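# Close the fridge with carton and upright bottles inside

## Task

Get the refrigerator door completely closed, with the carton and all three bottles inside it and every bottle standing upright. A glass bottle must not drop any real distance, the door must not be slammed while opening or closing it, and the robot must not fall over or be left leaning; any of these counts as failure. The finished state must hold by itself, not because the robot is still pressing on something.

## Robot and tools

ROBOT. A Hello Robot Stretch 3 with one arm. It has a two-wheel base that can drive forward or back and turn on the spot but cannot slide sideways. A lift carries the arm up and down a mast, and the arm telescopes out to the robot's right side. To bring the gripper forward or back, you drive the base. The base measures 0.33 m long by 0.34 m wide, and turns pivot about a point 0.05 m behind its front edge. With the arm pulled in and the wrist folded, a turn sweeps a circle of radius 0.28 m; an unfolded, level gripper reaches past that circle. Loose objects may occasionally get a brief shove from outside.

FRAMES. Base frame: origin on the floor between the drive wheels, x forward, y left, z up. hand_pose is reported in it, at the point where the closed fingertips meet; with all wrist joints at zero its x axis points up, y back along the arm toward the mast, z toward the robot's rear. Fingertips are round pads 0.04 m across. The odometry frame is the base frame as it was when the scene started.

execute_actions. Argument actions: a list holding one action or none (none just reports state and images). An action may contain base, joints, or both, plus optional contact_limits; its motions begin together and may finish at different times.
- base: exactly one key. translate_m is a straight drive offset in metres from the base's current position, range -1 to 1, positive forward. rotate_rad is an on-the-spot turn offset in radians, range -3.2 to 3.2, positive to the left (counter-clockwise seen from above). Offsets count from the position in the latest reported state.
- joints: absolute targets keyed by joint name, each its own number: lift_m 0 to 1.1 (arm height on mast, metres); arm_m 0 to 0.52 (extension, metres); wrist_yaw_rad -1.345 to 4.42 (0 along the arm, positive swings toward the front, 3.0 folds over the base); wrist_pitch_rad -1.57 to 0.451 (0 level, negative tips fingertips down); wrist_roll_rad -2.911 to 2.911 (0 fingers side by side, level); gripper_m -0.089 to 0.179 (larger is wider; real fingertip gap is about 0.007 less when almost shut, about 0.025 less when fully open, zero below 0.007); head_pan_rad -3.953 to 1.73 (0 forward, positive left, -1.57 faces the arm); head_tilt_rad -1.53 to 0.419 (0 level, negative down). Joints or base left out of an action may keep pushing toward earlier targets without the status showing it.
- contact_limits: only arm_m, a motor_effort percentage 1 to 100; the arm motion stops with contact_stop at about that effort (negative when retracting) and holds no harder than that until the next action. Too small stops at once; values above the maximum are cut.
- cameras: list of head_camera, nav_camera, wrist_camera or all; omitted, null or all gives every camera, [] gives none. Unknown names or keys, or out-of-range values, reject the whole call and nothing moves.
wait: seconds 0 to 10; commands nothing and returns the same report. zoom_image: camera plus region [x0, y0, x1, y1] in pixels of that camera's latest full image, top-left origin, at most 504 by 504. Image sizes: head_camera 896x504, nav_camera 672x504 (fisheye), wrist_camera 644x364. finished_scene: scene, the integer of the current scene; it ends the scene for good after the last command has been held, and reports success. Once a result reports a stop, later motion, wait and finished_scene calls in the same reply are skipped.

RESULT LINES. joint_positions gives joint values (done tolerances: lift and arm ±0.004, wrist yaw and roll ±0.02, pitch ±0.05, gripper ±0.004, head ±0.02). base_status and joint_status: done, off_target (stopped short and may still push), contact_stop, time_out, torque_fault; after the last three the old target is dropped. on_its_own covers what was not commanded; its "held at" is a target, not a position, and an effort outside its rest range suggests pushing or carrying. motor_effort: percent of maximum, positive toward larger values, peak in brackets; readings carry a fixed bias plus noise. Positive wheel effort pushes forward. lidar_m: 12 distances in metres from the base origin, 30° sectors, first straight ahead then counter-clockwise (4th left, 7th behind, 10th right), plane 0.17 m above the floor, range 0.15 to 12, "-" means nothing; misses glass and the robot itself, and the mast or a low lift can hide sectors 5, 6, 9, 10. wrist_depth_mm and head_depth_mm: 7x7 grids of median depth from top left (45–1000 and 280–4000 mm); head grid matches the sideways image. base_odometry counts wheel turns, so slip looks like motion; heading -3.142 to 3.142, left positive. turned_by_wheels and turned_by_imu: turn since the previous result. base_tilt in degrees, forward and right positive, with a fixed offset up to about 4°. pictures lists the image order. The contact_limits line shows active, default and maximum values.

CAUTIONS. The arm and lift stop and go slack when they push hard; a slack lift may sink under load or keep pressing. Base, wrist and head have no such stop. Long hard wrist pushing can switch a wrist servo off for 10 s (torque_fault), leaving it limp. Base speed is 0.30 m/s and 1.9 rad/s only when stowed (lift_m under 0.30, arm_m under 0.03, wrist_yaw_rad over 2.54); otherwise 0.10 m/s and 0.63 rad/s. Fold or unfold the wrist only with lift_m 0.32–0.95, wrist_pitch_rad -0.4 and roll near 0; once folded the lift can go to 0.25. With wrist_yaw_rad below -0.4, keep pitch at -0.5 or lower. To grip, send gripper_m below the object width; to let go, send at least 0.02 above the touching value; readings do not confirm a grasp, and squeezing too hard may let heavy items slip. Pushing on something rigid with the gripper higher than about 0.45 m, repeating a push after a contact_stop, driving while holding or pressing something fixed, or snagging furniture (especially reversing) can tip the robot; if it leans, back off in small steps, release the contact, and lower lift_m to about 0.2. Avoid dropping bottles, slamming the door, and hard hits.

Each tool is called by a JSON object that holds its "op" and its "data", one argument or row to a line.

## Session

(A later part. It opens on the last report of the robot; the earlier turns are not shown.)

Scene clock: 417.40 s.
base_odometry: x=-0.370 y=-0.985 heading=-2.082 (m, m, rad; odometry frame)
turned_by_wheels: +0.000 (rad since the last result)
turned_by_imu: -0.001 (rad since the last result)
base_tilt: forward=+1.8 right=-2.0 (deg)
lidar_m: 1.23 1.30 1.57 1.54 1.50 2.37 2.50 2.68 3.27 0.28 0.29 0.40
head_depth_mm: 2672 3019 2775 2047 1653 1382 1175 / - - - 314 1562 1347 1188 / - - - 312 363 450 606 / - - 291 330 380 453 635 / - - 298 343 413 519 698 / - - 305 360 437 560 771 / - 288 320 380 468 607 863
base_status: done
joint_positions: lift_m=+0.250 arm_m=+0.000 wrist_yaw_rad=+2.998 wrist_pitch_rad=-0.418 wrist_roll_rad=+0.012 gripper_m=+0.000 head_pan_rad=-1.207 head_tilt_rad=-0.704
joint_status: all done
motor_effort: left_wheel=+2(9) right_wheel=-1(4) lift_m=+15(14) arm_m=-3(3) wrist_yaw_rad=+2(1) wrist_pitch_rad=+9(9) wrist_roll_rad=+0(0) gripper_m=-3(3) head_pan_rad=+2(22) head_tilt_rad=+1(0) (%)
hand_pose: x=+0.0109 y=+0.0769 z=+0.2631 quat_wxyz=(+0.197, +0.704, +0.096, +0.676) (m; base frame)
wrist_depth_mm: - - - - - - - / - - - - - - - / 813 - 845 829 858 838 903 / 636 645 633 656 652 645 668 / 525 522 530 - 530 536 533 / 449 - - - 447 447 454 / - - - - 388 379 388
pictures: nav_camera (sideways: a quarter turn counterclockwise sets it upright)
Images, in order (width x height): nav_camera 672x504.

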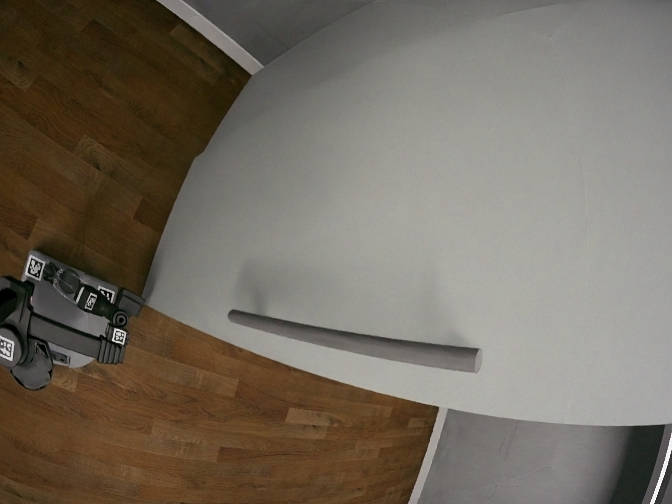

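{"op": "execute_actions", "data": {
  "actions": [
    {"base":{"translate_m":0.15}}
  ],
  "cameras": []
}}

{"op": "execute_actions", "data": {
  "actions": [
    {"joints":{"arm_m":0.5,"lift_m":0.3}}
  ],
  "cameras": ["nav_camera"]
}}

Scene clock: 423.50 s.
base_odometry: x=-0.444 y=-1.116 heading=-2.082 (m, m, rad; odometry frame)
turned_by_wheels: +0.000 (rad since the last result)
turned_by_imu: +0.000 (rad since the last result)
base_tilt: forward=+1.8 right=-2.0 (deg)
lidar_m: 1.08 1.15 1.56 1.53 1.60 2.36 2.65 2.84 0.29 0.28 0.29 0.40
head_depth_mm: - - - 295 336 403 499 / - - - 301 353 427 541 / - - 286 314 372 455 585 / - - 291 329 392 486 639 / - - 297 344 416 522 699 / - - 307 362 441 562 771 / - 288 321 382 470 611 868
base_status: done
joint_positions: lift_m=+0.250 arm_m=+0.000 wrist_yaw_rad=+2.998 wrist_pitch_rad=-0.418 wrist_roll_rad=+0.012 gripper_m=+0.000 head_pan_rad=-1.207 head_tilt_rad=-0.704
joint_status: not commanded
motor_effort: left_wheel=+1(9) right_wheel=+0(5) lift_m=+13(14) arm_m=-3(3) wrist_yaw_rad=+1(1) wrist_pitch_rad=+9(9) wrist_roll_rad=+0(0) gripper_m=-2(2) head_pan_rad=+2(2) head_tilt_rad=+1(2) (%)
hand_pose: x=+0.0109 y=+0.0769 z=+0.2631 quat_wxyz=(+0.197, +0.704, +0.096, +0.676) (m; base frame)
wrist_depth_mm: - - - - - - - / - - - - - - - / 832 - 848 830 846 859 854 / 637 635 646 664 642 648 658 / 512 524 526 - 523 525 537 / 451 - - - 443 449 448 / - - - - 388 385 388
pictures: none
No camera images: the call's "cameras" was empty. Leave "cameras" out to get every camera's image.

Scene clock: 428.37 s.
base_odometry: x=-0.444 y=-1.116 heading=-2.082 (m, m, rad; odometry frame)
turned_by_wheels: +0.000 (rad since the last result)
turned_by_imu: -0.004 (rad since the last result)
base_tilt: forward=+1.7 right=-2.0 (deg)
lidar_m: 1.08 1.15 1.56 1.53 1.60 2.34 2.66 2.83 3.30 0.69 0.54 0.53
head_depth_mm: 2743 2982 2733 2079 1664 1387 1204 / 629 706 2452 2082 1712 1354 1191 / 583 657 750 884 1063 1300 1192 / 537 602 684 788 928 1142 1186 / 501 556 625 710 828 987 1147 / 470 518 575 647 742 869 1045 / 441 482 534 596 674 780 967
base_status: not commanded
joint_positions: lift_m=+0.300 arm_m=+0.500 wrist_yaw_rad=+3.003 wrist_pitch_rad=-0.418 wrist_roll_rad=+0.012 gripper_m=+0.000 head_pan_rad=-1.206 head_tilt_rad=-0.702
joint_status: all done
motor_effort: left_wheel=+1(5) right_wheel=+0(7) lift_m=+25(26) arm_m=+3(16) wrist_yaw_rad=-2(21) wrist_pitch_rad=+9(10) wrist_roll_rad=+0(0) gripper_m=-3(2) head_pan_rad=+2(2) head_tilt_rad=+0(2) (%)
hand_pose: x=+0.0098 y=-0.4223 z=+0.3124 quat_wxyz=(+0.195, +0.704, +0.097, +0.676) (m; base frame)
wrist_depth_mm: - - - - - - - / - - - - - - - / 893 - - 935 937 964 946 / 722 742 - 723 751 745 728 / 587 593 - - 604 592 584 / 501 495 500 470 512 502 435 / 425 424 430 438 429 438 412
pictures: nav_camera (sideways: a quarter turn counterclockwise sets it upright)
Images, in order (width x height): nav_camera 672x504.

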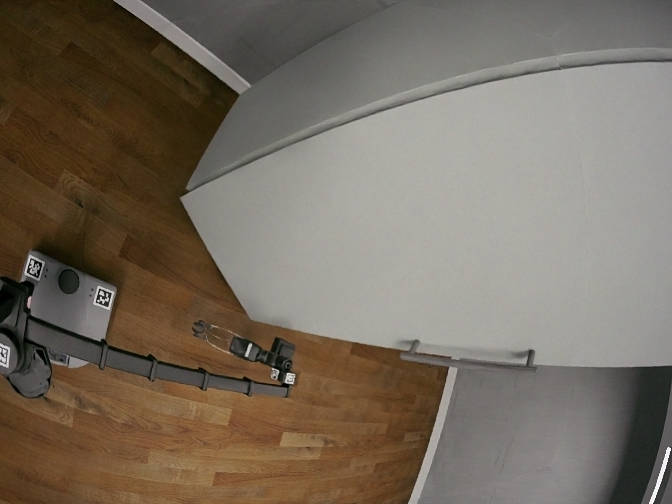

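{"op": "execute_actions", "data": {
  "actions": [
    {"joints":{"arm_m":0.0,"head_pan_rad":-0.9}}
  ],
  "cameras": ["nav_camera"]
}}

Scene clock: 434.93 s.
base_odometry: x=-0.444 y=-1.116 heading=-2.082 (m, m, rad; odometry frame)
turned_by_wheels: +0.000 (rad since the last result)
turned_by_imu: +0.000 (rad since the last result)
base_tilt: forward=+1.8 right=-2.1 (deg)
lidar_m: 1.08 1.15 1.56 1.53 1.60 2.34 2.65 2.84 3.28 0.69 0.54 0.53
head_depth_mm: 507 575 665 790 969 1320 1181 / 487 549 633 742 902 1144 1183 / 469 527 603 700 843 1048 1185 / 452 506 575 664 790 970 1158 / 438 487 550 632 742 902 1121 / 423 468 528 603 711 933 1183 / 410 452 511 636 848 1271 1203
base_status: not commanded
joint_positions: lift_m=+0.300 arm_m=+0.000 wrist_yaw_rad=+3.003 wrist_pitch_rad=-0.418 wrist_roll_rad=+0.012 gripper_m=+0.000 head_pan_rad=-0.907 head_tilt_rad=-0.702
joint_status: all done
motor_effort: left_wheel=+1(1) right_wheel=+0(0) lift_m=+25(25) arm_m=-3(2) wrist_yaw_rad=-2(3) wrist_pitch_rad=+9(9) wrist_roll_rad=+0(0) gripper_m=-3(3) head_pan_rad=+2(19) head_tilt_rad=+1(1) (%)
hand_pose: x=+0.0098 y=+0.0770 z=+0.3124 quat_wxyz=(+0.195, +0.704, +0.097, +0.676) (m; base frame)
wrist_depth_mm: - - - - - - - / - - - - - - - / 926 - 932 972 951 975 964 / 731 716 726 725 740 738 754 / 590 587 595 - 596 599 603 / 494 504 - - 500 507 499 / 437 - - - 431 431 447
pictures: nav_camera (sideways: a quarter turn counterclockwise sets it upright)
Images, in order (width x height): nav_camera 672x504.

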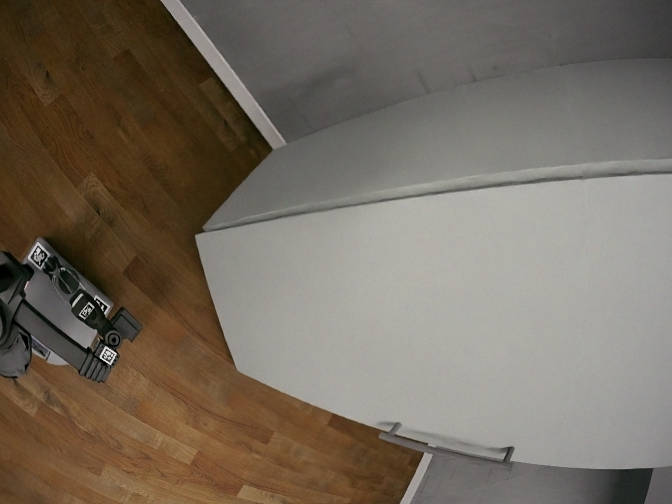

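{"op": "execute_actions", "data": {
  "actions": [
    {"base":{"rotate_rad":-0.85},"joints":{"lift_m":0.31,"head_pan_rad":0,"head_tilt_rad":-0.8}}
  ],
  "cameras": []
}}

{"op": "execute_actions", "data": {
  "actions": [
    {"base":{"translate_m":0.55}}
  ],
  "cameras": ["nav_camera"]
}}

Scene clock: 446.33 s.
base_odometry: x=-0.444 y=-1.116 heading=-2.932 (m, m, rad; odometry frame)
turned_by_wheels: -0.850 (rad since the last result)
turned_by_imu: -0.832 (rad since the last result)
base_tilt: forward=+1.8 right=-2.0 (deg)
lidar_m: 0.53 0.60 1.08 1.25 1.53 1.53 1.60 2.66 2.66 3.09 3.20 0.60
head_depth_mm: 496 571 674 823 1053 1286 1137 / 480 551 645 780 985 1268 1160 / 465 530 616 744 923 1229 1156 / 450 511 593 706 871 1136 1153 / 438 496 571 671 817 1065 1161 / 425 479 549 657 877 1287 1153 / 415 472 598 793 1185 1329 1168
base_status: done
joint_positions: lift_m=+0.310 arm_m=+0.000 wrist_yaw_rad=+3.003 wrist_pitch_rad=-0.418 wrist_roll_rad=+0.012 gripper_m=+0.000 head_pan_rad=-0.007 head_tilt_rad=-0.790
joint_status: all done
motor_effort: left_wheel=+1(8) right_wheel=+0(5) lift_m=+26(27) arm_m=-3(3) wrist_yaw_rad=-1(2) wrist_pitch_rad=+9(9) wrist_roll_rad=+0(0) gripper_m=-2(2) head_pan_rad=+2(32) head_tilt_rad=-3(11) (%)
hand_pose: x=+0.0098 y=+0.0770 z=+0.3224 quat_wxyz=(+0.195, +0.704, +0.097, +0.676) (m; base frame)
wrist_depth_mm: - - - - - 870 791 / - - - - - 936 797 / 943 - 973 991 - 915 862 / 727 754 742 734 737 759 768 / 599 606 610 - 620 621 612 / 510 501 - - 514 519 519 / 446 - - - 444 451 447
pictures: none
No camera images: the call's "cameras" was empty. Leave "cameras" out to get every camera's image.

Scene clock: 453.37 s.
base_odometry: x=-0.982 y=-1.230 heading=-2.932 (m, m, rad; odometry frame)
turned_by_wheels: +0.000 (rad since the last result)
turned_by_imu: +0.268 (rad since the last result)
base_tilt: forward=+1.7 right=-2.1 (deg)
lidar_m: - - 0.89 1.05 1.90 1.97 2.09 3.01 3.16 2.96 0.35 0.15
head_depth_mm: - - - - - 335 692 / - - - - - - 409 / - - - - - - 327 / - - - - - - - / - - - - - - - / - - - - - - - / - - - - - - -
base_status: done
joint_positions: lift_m=+0.310 arm_m=+0.000 wrist_yaw_rad=+3.000 wrist_pitch_rad=-0.417 wrist_roll_rad=+0.012 gripper_m=+0.000 head_pan_rad=-0.007 head_tilt_rad=-0.799
joint_status: not commanded
motor_effort: left_wheel=+0(47) right_wheel=+0(16) lift_m=+23(26) arm_m=-1(3) wrist_yaw_rad=+0(3) wrist_pitch_rad=+9(9) wrist_roll_rad=-1(0) gripper_m=-2(2) head_pan_rad=+2(19) head_tilt_rad=-1(4) (%)
hand_pose: x=+0.0105 y=+0.0772 z=+0.3228 quat_wxyz=(+0.196, +0.704, +0.096, +0.676) (m; base frame)
wrist_depth_mm: - - - - 134 107 89 / - - - - 143 113 93 / 927 - 936 952 152 119 97 / 727 734 743 752 165 127 102 / 601 607 603 - 179 133 107 / 509 507 - - 182 143 113 / 450 - - - 230 153 119
pictures: nav_camera (sideways: a quarter turn counterclockwise sets it upright)
Images, in order (width x height): nav_camera 672x504.

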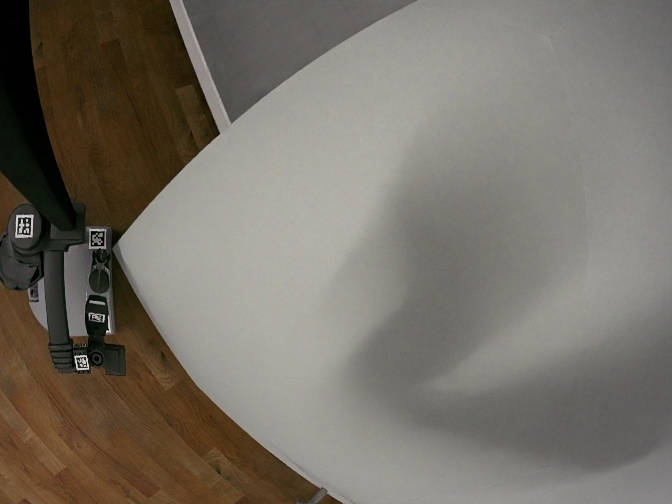

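{"op": "execute_actions", "data": {
  "actions": [
    {"base":{"translate_m":-0.35},"joints":{"head_pan_rad":-0.6,"head_tilt_rad":-0.5}}
  ]
}}

Scene clock: 460.60 s.
base_odometry: x=-0.639 y=-1.157 heading=-2.932 (m, m, rad; odometry frame)
turned_by_wheels: +0.000 (rad since the last result)
turned_by_imu: +0.001 (rad since the last result)
base_tilt: forward=+1.7 right=-2.0 (deg)
lidar_m: 0.42 0.43 1.08 1.49 1.73 1.76 2.49 2.70 2.85 3.13 3.02 0.56
head_depth_mm: 2570 2729 2964 2829 2036 1593 1324 / 2628 2834 3134 2826 2039 1600 1315 / 2674 2914 3150 2846 2043 1596 1319 / 2176 2323 2565 2614 2086 1615 1289 / 1785 1865 724 792 869 935 1014 / 566 597 627 662 701 749 799 / 494 514 537 564 590 624 661
base_status: done
joint_positions: lift_m=+0.310 arm_m=+0.000 wrist_yaw_rad=+3.000 wrist_pitch_rad=-0.417 wrist_roll_rad=+0.012 gripper_m=+0.000 head_pan_rad=-0.593 head_tilt_rad=-0.507
joint_status: all done
motor_effort: left_wheel=+0(5) right_wheel=+1(3) lift_m=+23(23) arm_m=-1(1) wrist_yaw_rad=-1(0) wrist_pitch_rad=+9(8) wrist_roll_rad=+0(0) gripper_m=-2(2) head_pan_rad=-3(30) head_tilt_rad=+3(17) (%)
hand_pose: x=+0.0105 y=+0.0772 z=+0.3228 quat_wxyz=(+0.196, +0.704, +0.096, +0.676) (m; base frame)
wrist_depth_mm: - - - - - 921 742 / - - - - - 946 758 / 958 - 948 932 - 924 814 / 738 725 744 739 738 768 762 / 616 603 608 - 607 620 630 / 500 513 - - 513 524 510 / 454 - - - 445 451 437
pictures: head_camera (sideways: a quarter turn clockwise sets it upright), nav_camera (sideways: a quarter turn counterclockwise sets it upright), wrist_camera
Images, in order (width x height): head_camera 896x504, nav_camera 672x504, wrist_camera 644x364.

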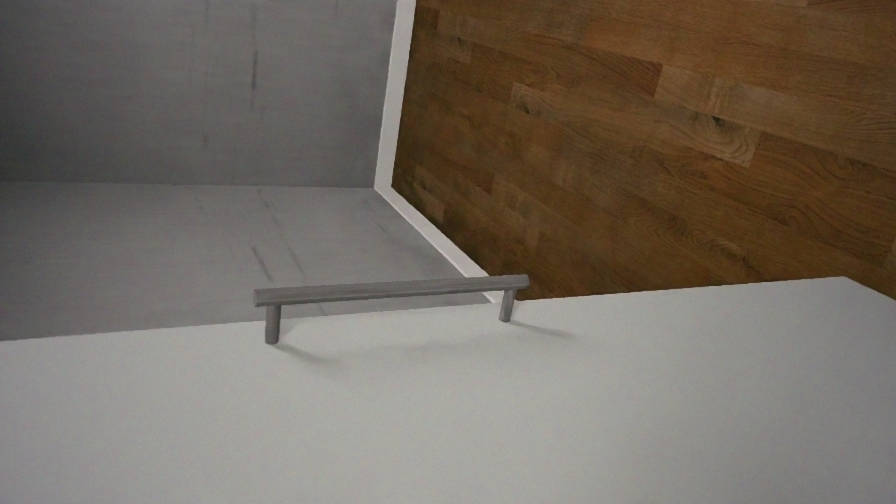

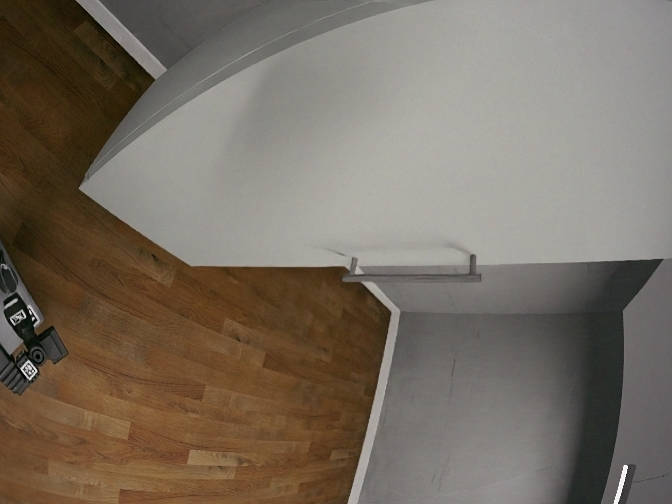

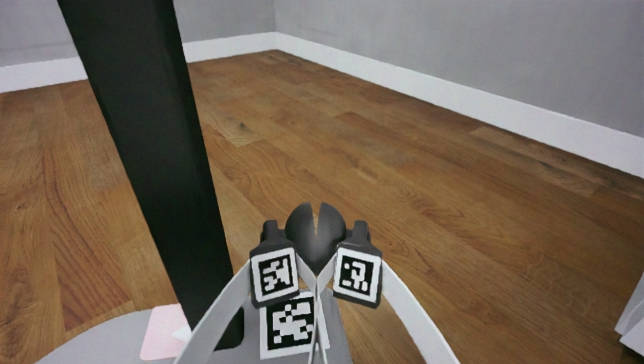

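{"op": "execute_actions", "data": {
  "actions": [
    {"base":{"rotate_rad":0.95},"joints":{"head_pan_rad":-1.9,"head_tilt_rad":-0.6}}
  ],
  "cameras": []
}}

{"op": "execute_actions", "data": {
  "actions": [
    {"joints":{"arm_m":0.52},"contact_limits":{"arm_m":22}}
  ]
}}

Scene clock: 468.90 s.
base_odometry: x=-0.639 y=-1.157 heading=-1.982 (m, m, rad; odometry frame)
turned_by_wheels: +0.950 (rad since the last result)
turned_by_imu: +0.930 (rad since the last result)
base_tilt: forward=+1.9 right=-2.0 (deg)
lidar_m: 1.05 1.36 1.71 1.75 1.78 2.70 2.78 3.24 3.03 0.62 0.43 0.42
head_depth_mm: 2620 2837 3107 2440 1855 1490 1254 / 2568 2840 3162 2445 1847 1488 1247 / 2630 2843 3177 2471 1865 1507 1255 / 2627 2883 3154 2453 1869 1494 1253 / 2663 2893 3200 2447 1879 1503 1261 / 2681 2956 3174 2485 1891 1508 1266 / 2575 2539 2567 2403 1891 1012 1017
base_status: done
joint_positions: lift_m=+0.310 arm_m=+0.000 wrist_yaw_rad=+3.000 wrist_pitch_rad=-0.417 wrist_roll_rad=+0.012 gripper_m=+0.000 head_pan_rad=-1.893 head_tilt_rad=-0.593
joint_status: all done
motor_effort: left_wheel=-1(5) right_wheel=+2(7) lift_m=+22(23) arm_m=-1(1) wrist_yaw_rad=+0(0) wrist_pitch_rad=+8(8) wrist_roll_rad=+0(0) gripper_m=-2(2) head_pan_rad=-3(33) head_tilt_rad=-2(11) (%)
hand_pose: x=+0.0105 y=+0.0772 z=+0.3228 quat_wxyz=(+0.196, +0.704, +0.096, +0.676) (m; base frame)
wrist_depth_mm: - - - - - - - / - - - - - - - / 972 - 978 934 - - - / 730 743 761 738 751 758 776 / 602 605 602 - 613 615 618 / 508 506 - - 520 515 514 / 446 - - - 441 444 448
pictures: none
No camera images: the call's "cameras" was empty. Leave "cameras" out to get every camera's image.

Scene clock: 473.90 s.
base_odometry: x=-0.639 y=-1.157 heading=-1.982 (m, m, rad; odometry frame)
turned_by_wheels: +0.000 (rad since the last result)
turned_by_imu: +0.000 (rad since the last result)
base_tilt: forward=+1.7 right=-2.0 (deg)
lidar_m: 1.05 1.36 1.71 1.75 1.78 2.70 2.78 3.22 3.02 0.62 0.43 0.42
head_depth_mm: 2590 2881 3094 2409 1842 1480 1248 / 2596 2830 3170 2480 1845 1489 1257 / 2629 2824 3154 2435 1829 1496 1254 / 2638 2868 3218 2445 1860 1500 1287 / 2659 2924 3228 2483 1876 1507 1253 / 2664 2912 3195 2486 1876 1587 1225 / 2541 2560 2569 2376 1883 1007 1019
base_status: not commanded
joint_positions: lift_m=+0.310 arm_m=+0.518 wrist_yaw_rad=+3.000 wrist_pitch_rad=-0.417 wrist_roll_rad=+0.012 gripper_m=+0.000 head_pan_rad=-1.893 head_tilt_rad=-0.593
joint_status: all done
joint sent to its limit — the command would take arm_m past its upper limit, so that joint was sent only as far as its limit.
motor_effort: left_wheel=-1(2) right_wheel=+1(1) lift_m=+23(23) arm_m=+3(5) wrist_yaw_rad=+0(1) wrist_pitch_rad=+8(9) wrist_roll_rad=+0(0) gripper_m=-2(2) head_pan_rad=-3(4) head_tilt_rad=-3(1) (%)
contact_limits: arm_m 22 (drawing in: default 20, maximum 33; extending or still: default 28, maximum 45)
hand_pose: x=+0.0105 y=-0.4404 z=+0.3228 quat_wxyz=(+0.196, +0.704, +0.096, +0.676) (m; base frame)
wrist_depth_mm: - - - - - - - / - - - - - - 296 / 967 - - - - - 283 / 729 740 - 743 763 707 271 / 605 592 - - 607 451 259 / 510 507 511 483 513 430 249 / 435 447 442 443 443 417 238
pictures: head_camera (sideways: a quarter turn clockwise sets it upright), nav_camera (sideways: a quarter turn counterclockwise sets it upright), wrist_camera
Images, in order (width x height): head_camera 896x504, nav_camera 672x504, wrist_camera 644x364.

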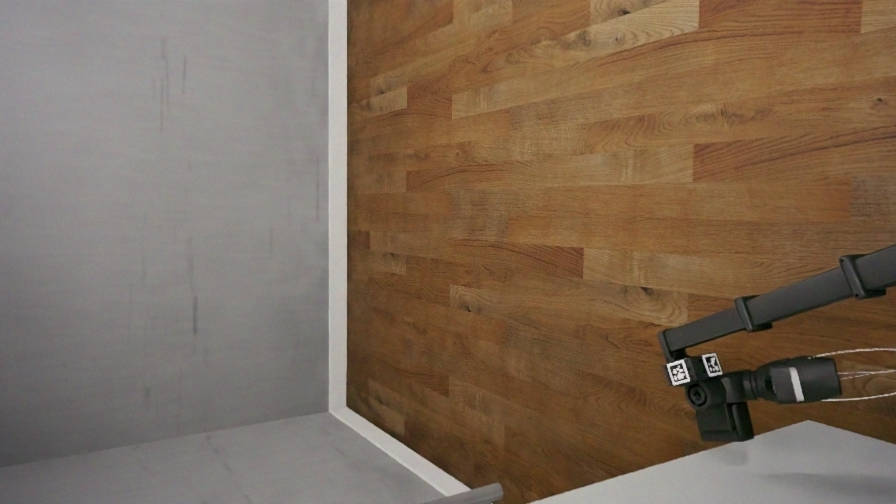

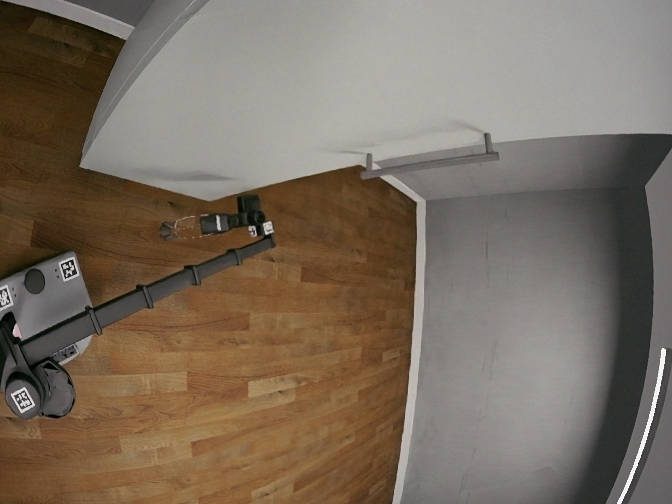

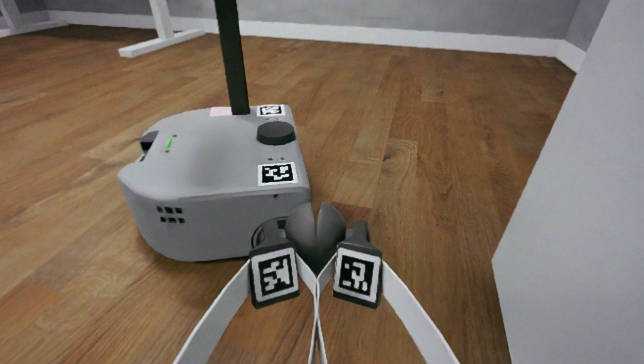

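{"op": "execute_actions", "data": {
  "actions": [
    {"joints":{"arm_m":0.3}}
  ],
  "cameras": []
}}

{"op": "execute_actions", "data": {
  "actions": [
    {"base":{"rotate_rad":0.45}}
  ],
  "cameras": []
}}

{"op": "execute_actions", "data": {
  "actions": [
    {"joints":{"arm_m":0.52,"head_pan_rad":-1.7},"contact_limits":{"arm_m":22}}
  ]
}}

Scene clock: 481.53 s.
base_odometry: x=-0.639 y=-1.157 heading=-1.982 (m, m, rad; odometry frame)
turned_by_wheels: +0.000 (rad since the last result)
turned_by_imu: +0.000 (rad since the last result)
base_tilt: forward=+1.7 right=-2.0 (deg)
lidar_m: 1.05 1.36 1.71 1.74 1.78 2.70 2.78 3.22 3.03 0.62 0.43 0.42
head_depth_mm: 2593 2830 3082 2419 1859 1480 1241 / 2574 2816 3150 2461 1856 1485 1252 / 2603 2892 3151 2459 1851 1493 1258 / 2639 2937 3141 2456 1869 1516 1293 / 2692 2950 3263 2470 1872 1511 1323 / 2659 2982 3122 2486 1868 1512 1294 / 2569 2595 2566 2364 1888 1015 1017
base_status: not commanded
joint_positions: lift_m=+0.310 arm_m=+0.300 wrist_yaw_rad=+3.000 wrist_pitch_rad=-0.417 wrist_roll_rad=+0.012 gripper_m=+0.000 head_pan_rad=-1.893 head_tilt_rad=-0.593
joint_status: all done
motor_effort: left_wheel=-1(1) right_wheel=+2(0) lift_m=+23(23) arm_m=-3(2) wrist_yaw_rad=+1(1) wrist_pitch_rad=+9(9) wrist_roll_rad=+0(0) gripper_m=-3(1) head_pan_rad=-3(3) head_tilt_rad=-3(2) (%)
hand_pose: x=+0.0105 y=-0.2230 z=+0.3228 quat_wxyz=(+0.196, +0.704, +0.096, +0.676) (m; base frame)
wrist_depth_mm: - - - - - - - / - - - - - - - / 942 957 971 - - - - / 735 788 - 748 749 762 767 / 584 - - - 610 606 616 / 512 - - - 518 520 514 / 431 - - 440 443 452 447
pictures: none
No camera images: the call's "cameras" was empty. Leave "cameras" out to get every camera's image.

Scene clock: 483.43 s.
base_odometry: x=-0.639 y=-1.157 heading=-1.533 (m, m, rad; odometry frame)
turned_by_wheels: +0.449 (rad since the last result)
turned_by_imu: +0.393 (rad since the last result)
base_tilt: forward=+1.8 right=-2.0 (deg)
lidar_m: 1.24 1.72 1.72 1.77 2.70 2.70 3.26 3.02 0.75 0.46 0.42 1.03
head_depth_mm: 2561 2808 2995 2419 1825 1480 1246 / 2691 2935 3167 2432 1842 1490 1250 / 2473 2748 2966 2467 1851 1500 1254 / 1987 2158 2403 2323 1788 1455 1252 / 629 673 731 798 873 969 1097 / 540 576 616 660 714 776 818 / 475 501 531 563 602 647 697
base_status: rotate_rad off_target (by the wheels' count: +0.4490 of +0.4500)
joint_positions: lift_m=+0.310 arm_m=+0.300 wrist_yaw_rad=+2.991 wrist_pitch_rad=-0.417 wrist_roll_rad=+0.012 gripper_m=+0.000 head_pan_rad=-1.893 head_tilt_rad=-0.593
joint_status: not commanded
on_its_own: right_wheel is at rest, and its effort (+22) is outside its rest range (-18 to +18)
motor_effort: left_wheel=-13(23) right_wheel=+22(23) lift_m=+23(23) arm_m=+2(5) wrist_yaw_rad=+6(10) wrist_pitch_rad=+9(9) wrist_roll_rad=+0(1) gripper_m=-2(3) head_pan_rad=-3(3) head_tilt_rad=-3(4) (%)
hand_pose: x=+0.0124 y=-0.2227 z=+0.3228 quat_wxyz=(+0.199, +0.705, +0.093, +0.675) (m; base frame)
wrist_depth_mm: - - - - - - - / - - - - - - - / 917 962 965 - - - - / 735 780 - 761 753 753 755 / 608 - - - 601 611 614 / 522 - - - 518 511 516 / 436 - - 441 447 442 442
pictures: none
No camera images: the call's "cameras" was empty. Leave "cameras" out to get every camera's image.

Scene clock: 484.73 s.
base_odometry: x=-0.639 y=-1.157 heading=-1.532 (m, m, rad; odometry frame)
turned_by_wheels: +0.001 (rad since the last result)
turned_by_imu: -0.012 (rad since the last result)
base_tilt: forward=+1.8 right=-2.0 (deg)
lidar_m: 1.23 1.72 1.73 1.76 2.70 2.69 3.24 3.01 0.77 0.46 0.42 1.04
head_depth_mm: 2400 2791 3095 2414 1829 1483 1241 / 1996 2280 2640 2413 1839 1488 1244 / 646 694 756 893 1729 1420 1262 / 556 607 672 750 846 984 1183 / 489 531 579 636 707 795 869 / 440 471 509 554 608 669 751 / 398 424 455 490 531 578 636
base_status: not commanded
joint_positions: lift_m=+0.310 arm_m=+0.307 wrist_yaw_rad=+3.006 wrist_pitch_rad=-0.417 wrist_roll_rad=+0.012 gripper_m=+0.000 head_pan_rad=-1.707 head_tilt_rad=-0.595
joint_status: arm_m contact_stop (moved +0.007 of +0.220); the others done
joint sent to its limit — the command would take arm_m past its upper limit, so that joint was sent only as far as its limit.
on_its_own: arm_m is slack since a contact_stop, until your next command for it (your +0.520 is given up)
motor_effort: left_wheel=-2(13) right_wheel=+3(22) lift_m=+23(22) arm_m=+0(21) wrist_yaw_rad=-5(48) wrist_pitch_rad=+9(10) wrist_roll_rad=+0(0) gripper_m=-1(1) head_pan_rad=+3(16) head_tilt_rad=-2(3) (%)
contact_limits: arm_m 22 (drawing in: default 20, maximum 33; extending or still: default 28, maximum 45)
hand_pose: x=+0.0091 y=-0.2290 z=+0.3227 quat_wxyz=(+0.194, +0.704, +0.098, +0.676) (m; base frame)
wrist_depth_mm: - - - - - - - / - - - - - - - / 964 957 968 - - - - / 727 772 - 738 741 756 779 / 593 - - - 603 601 606 / 509 - - - 512 502 525 / 440 - - 440 438 454 444
pictures: head_camera (sideways: a quarter turn clockwise sets it upright), nav_camera (sideways: a quarter turn counterclockwise sets it upright), wrist_camera
Images, in order (width x height): head_camera 896x504, nav_camera 672x504, wrist_camera 644x364.

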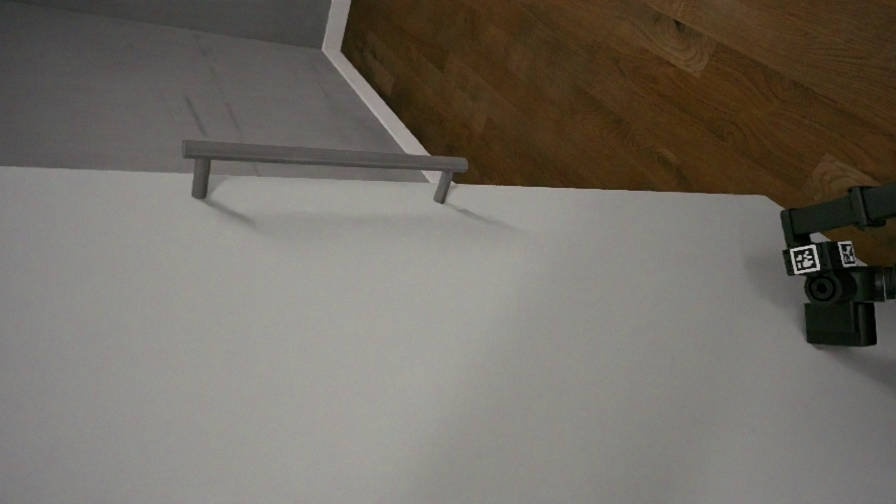

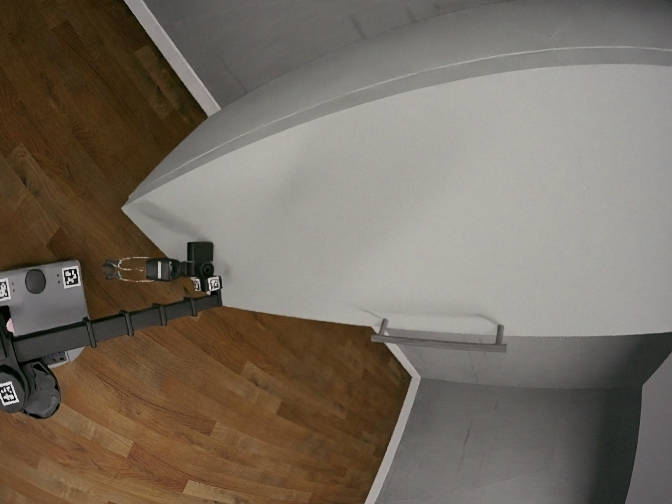

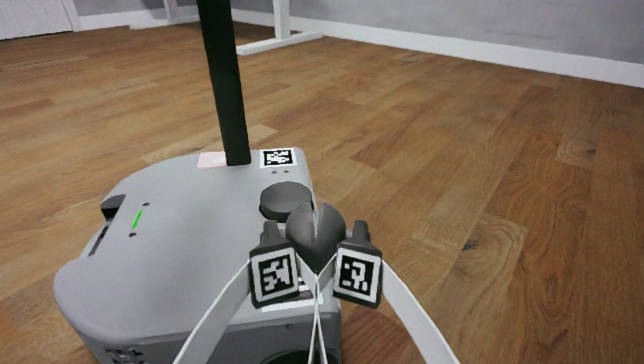

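Pushed firmly at the free edge without moving; door is shut.

{"op": "execute_actions", "data": {
  "actions": [
    {"joints":{"arm_m":0.1}}
  ],
  "cameras": []
}}

{"op": "finished_scene", "data": {
  "scene": 1
}}

Scene clock: 491.17 s.
base_odometry: x=-0.639 y=-1.157 heading=-1.532 (m, m, rad; odometry frame)
turned_by_wheels: +0.000 (rad since the last result)
turned_by_imu: +0.000 (rad since the last result)
base_tilt: forward=+1.8 right=-2.2 (deg)
lidar_m: 1.23 1.72 1.72 1.77 2.70 2.70 3.23 3.02 0.76 0.46 0.42 1.04
head_depth_mm: 2434 2818 3091 2402 1818 1485 1249 / 2006 2286 2604 2385 1829 1487 1251 / 643 693 759 888 1729 1417 1249 / 554 605 670 751 848 981 1158 / 491 531 578 638 707 797 902 / 439 471 509 553 607 668 749 / 399 424 455 490 531 580 636
base_status: not commanded
joint_positions: lift_m=+0.310 arm_m=+0.100 wrist_yaw_rad=+3.003 wrist_pitch_rad=-0.417 wrist_roll_rad=+0.012 gripper_m=+0.000 head_pan_rad=-1.707 head_tilt_rad=-0.595
joint_status: all done
motor_effort: left_wheel=+0(2) right_wheel=+0(4) lift_m=+22(22) arm_m=-3(3) wrist_yaw_rad=-2(6) wrist_pitch_rad=+8(9) wrist_roll_rad=+0(0) gripper_m=-3(2) head_pan_rad=+3(2) head_tilt_rad=-1(2) (%)
hand_pose: x=+0.0098 y=-0.0229 z=+0.3227 quat_wxyz=(+0.195, +0.704, +0.097, +0.676) (m; base frame)
wrist_depth_mm: - - - - - - - / - - - - - - - / 927 937 979 960 - - - / 741 745 754 746 753 749 776 / 611 629 - - 607 625 617 / 520 - - - 517 521 523 / - - - - 445 442 448
pictures: none
No camera images: the call's "cameras" was empty. Leave "cameras" out to get every camera's image.

The scene is finished: the task was done.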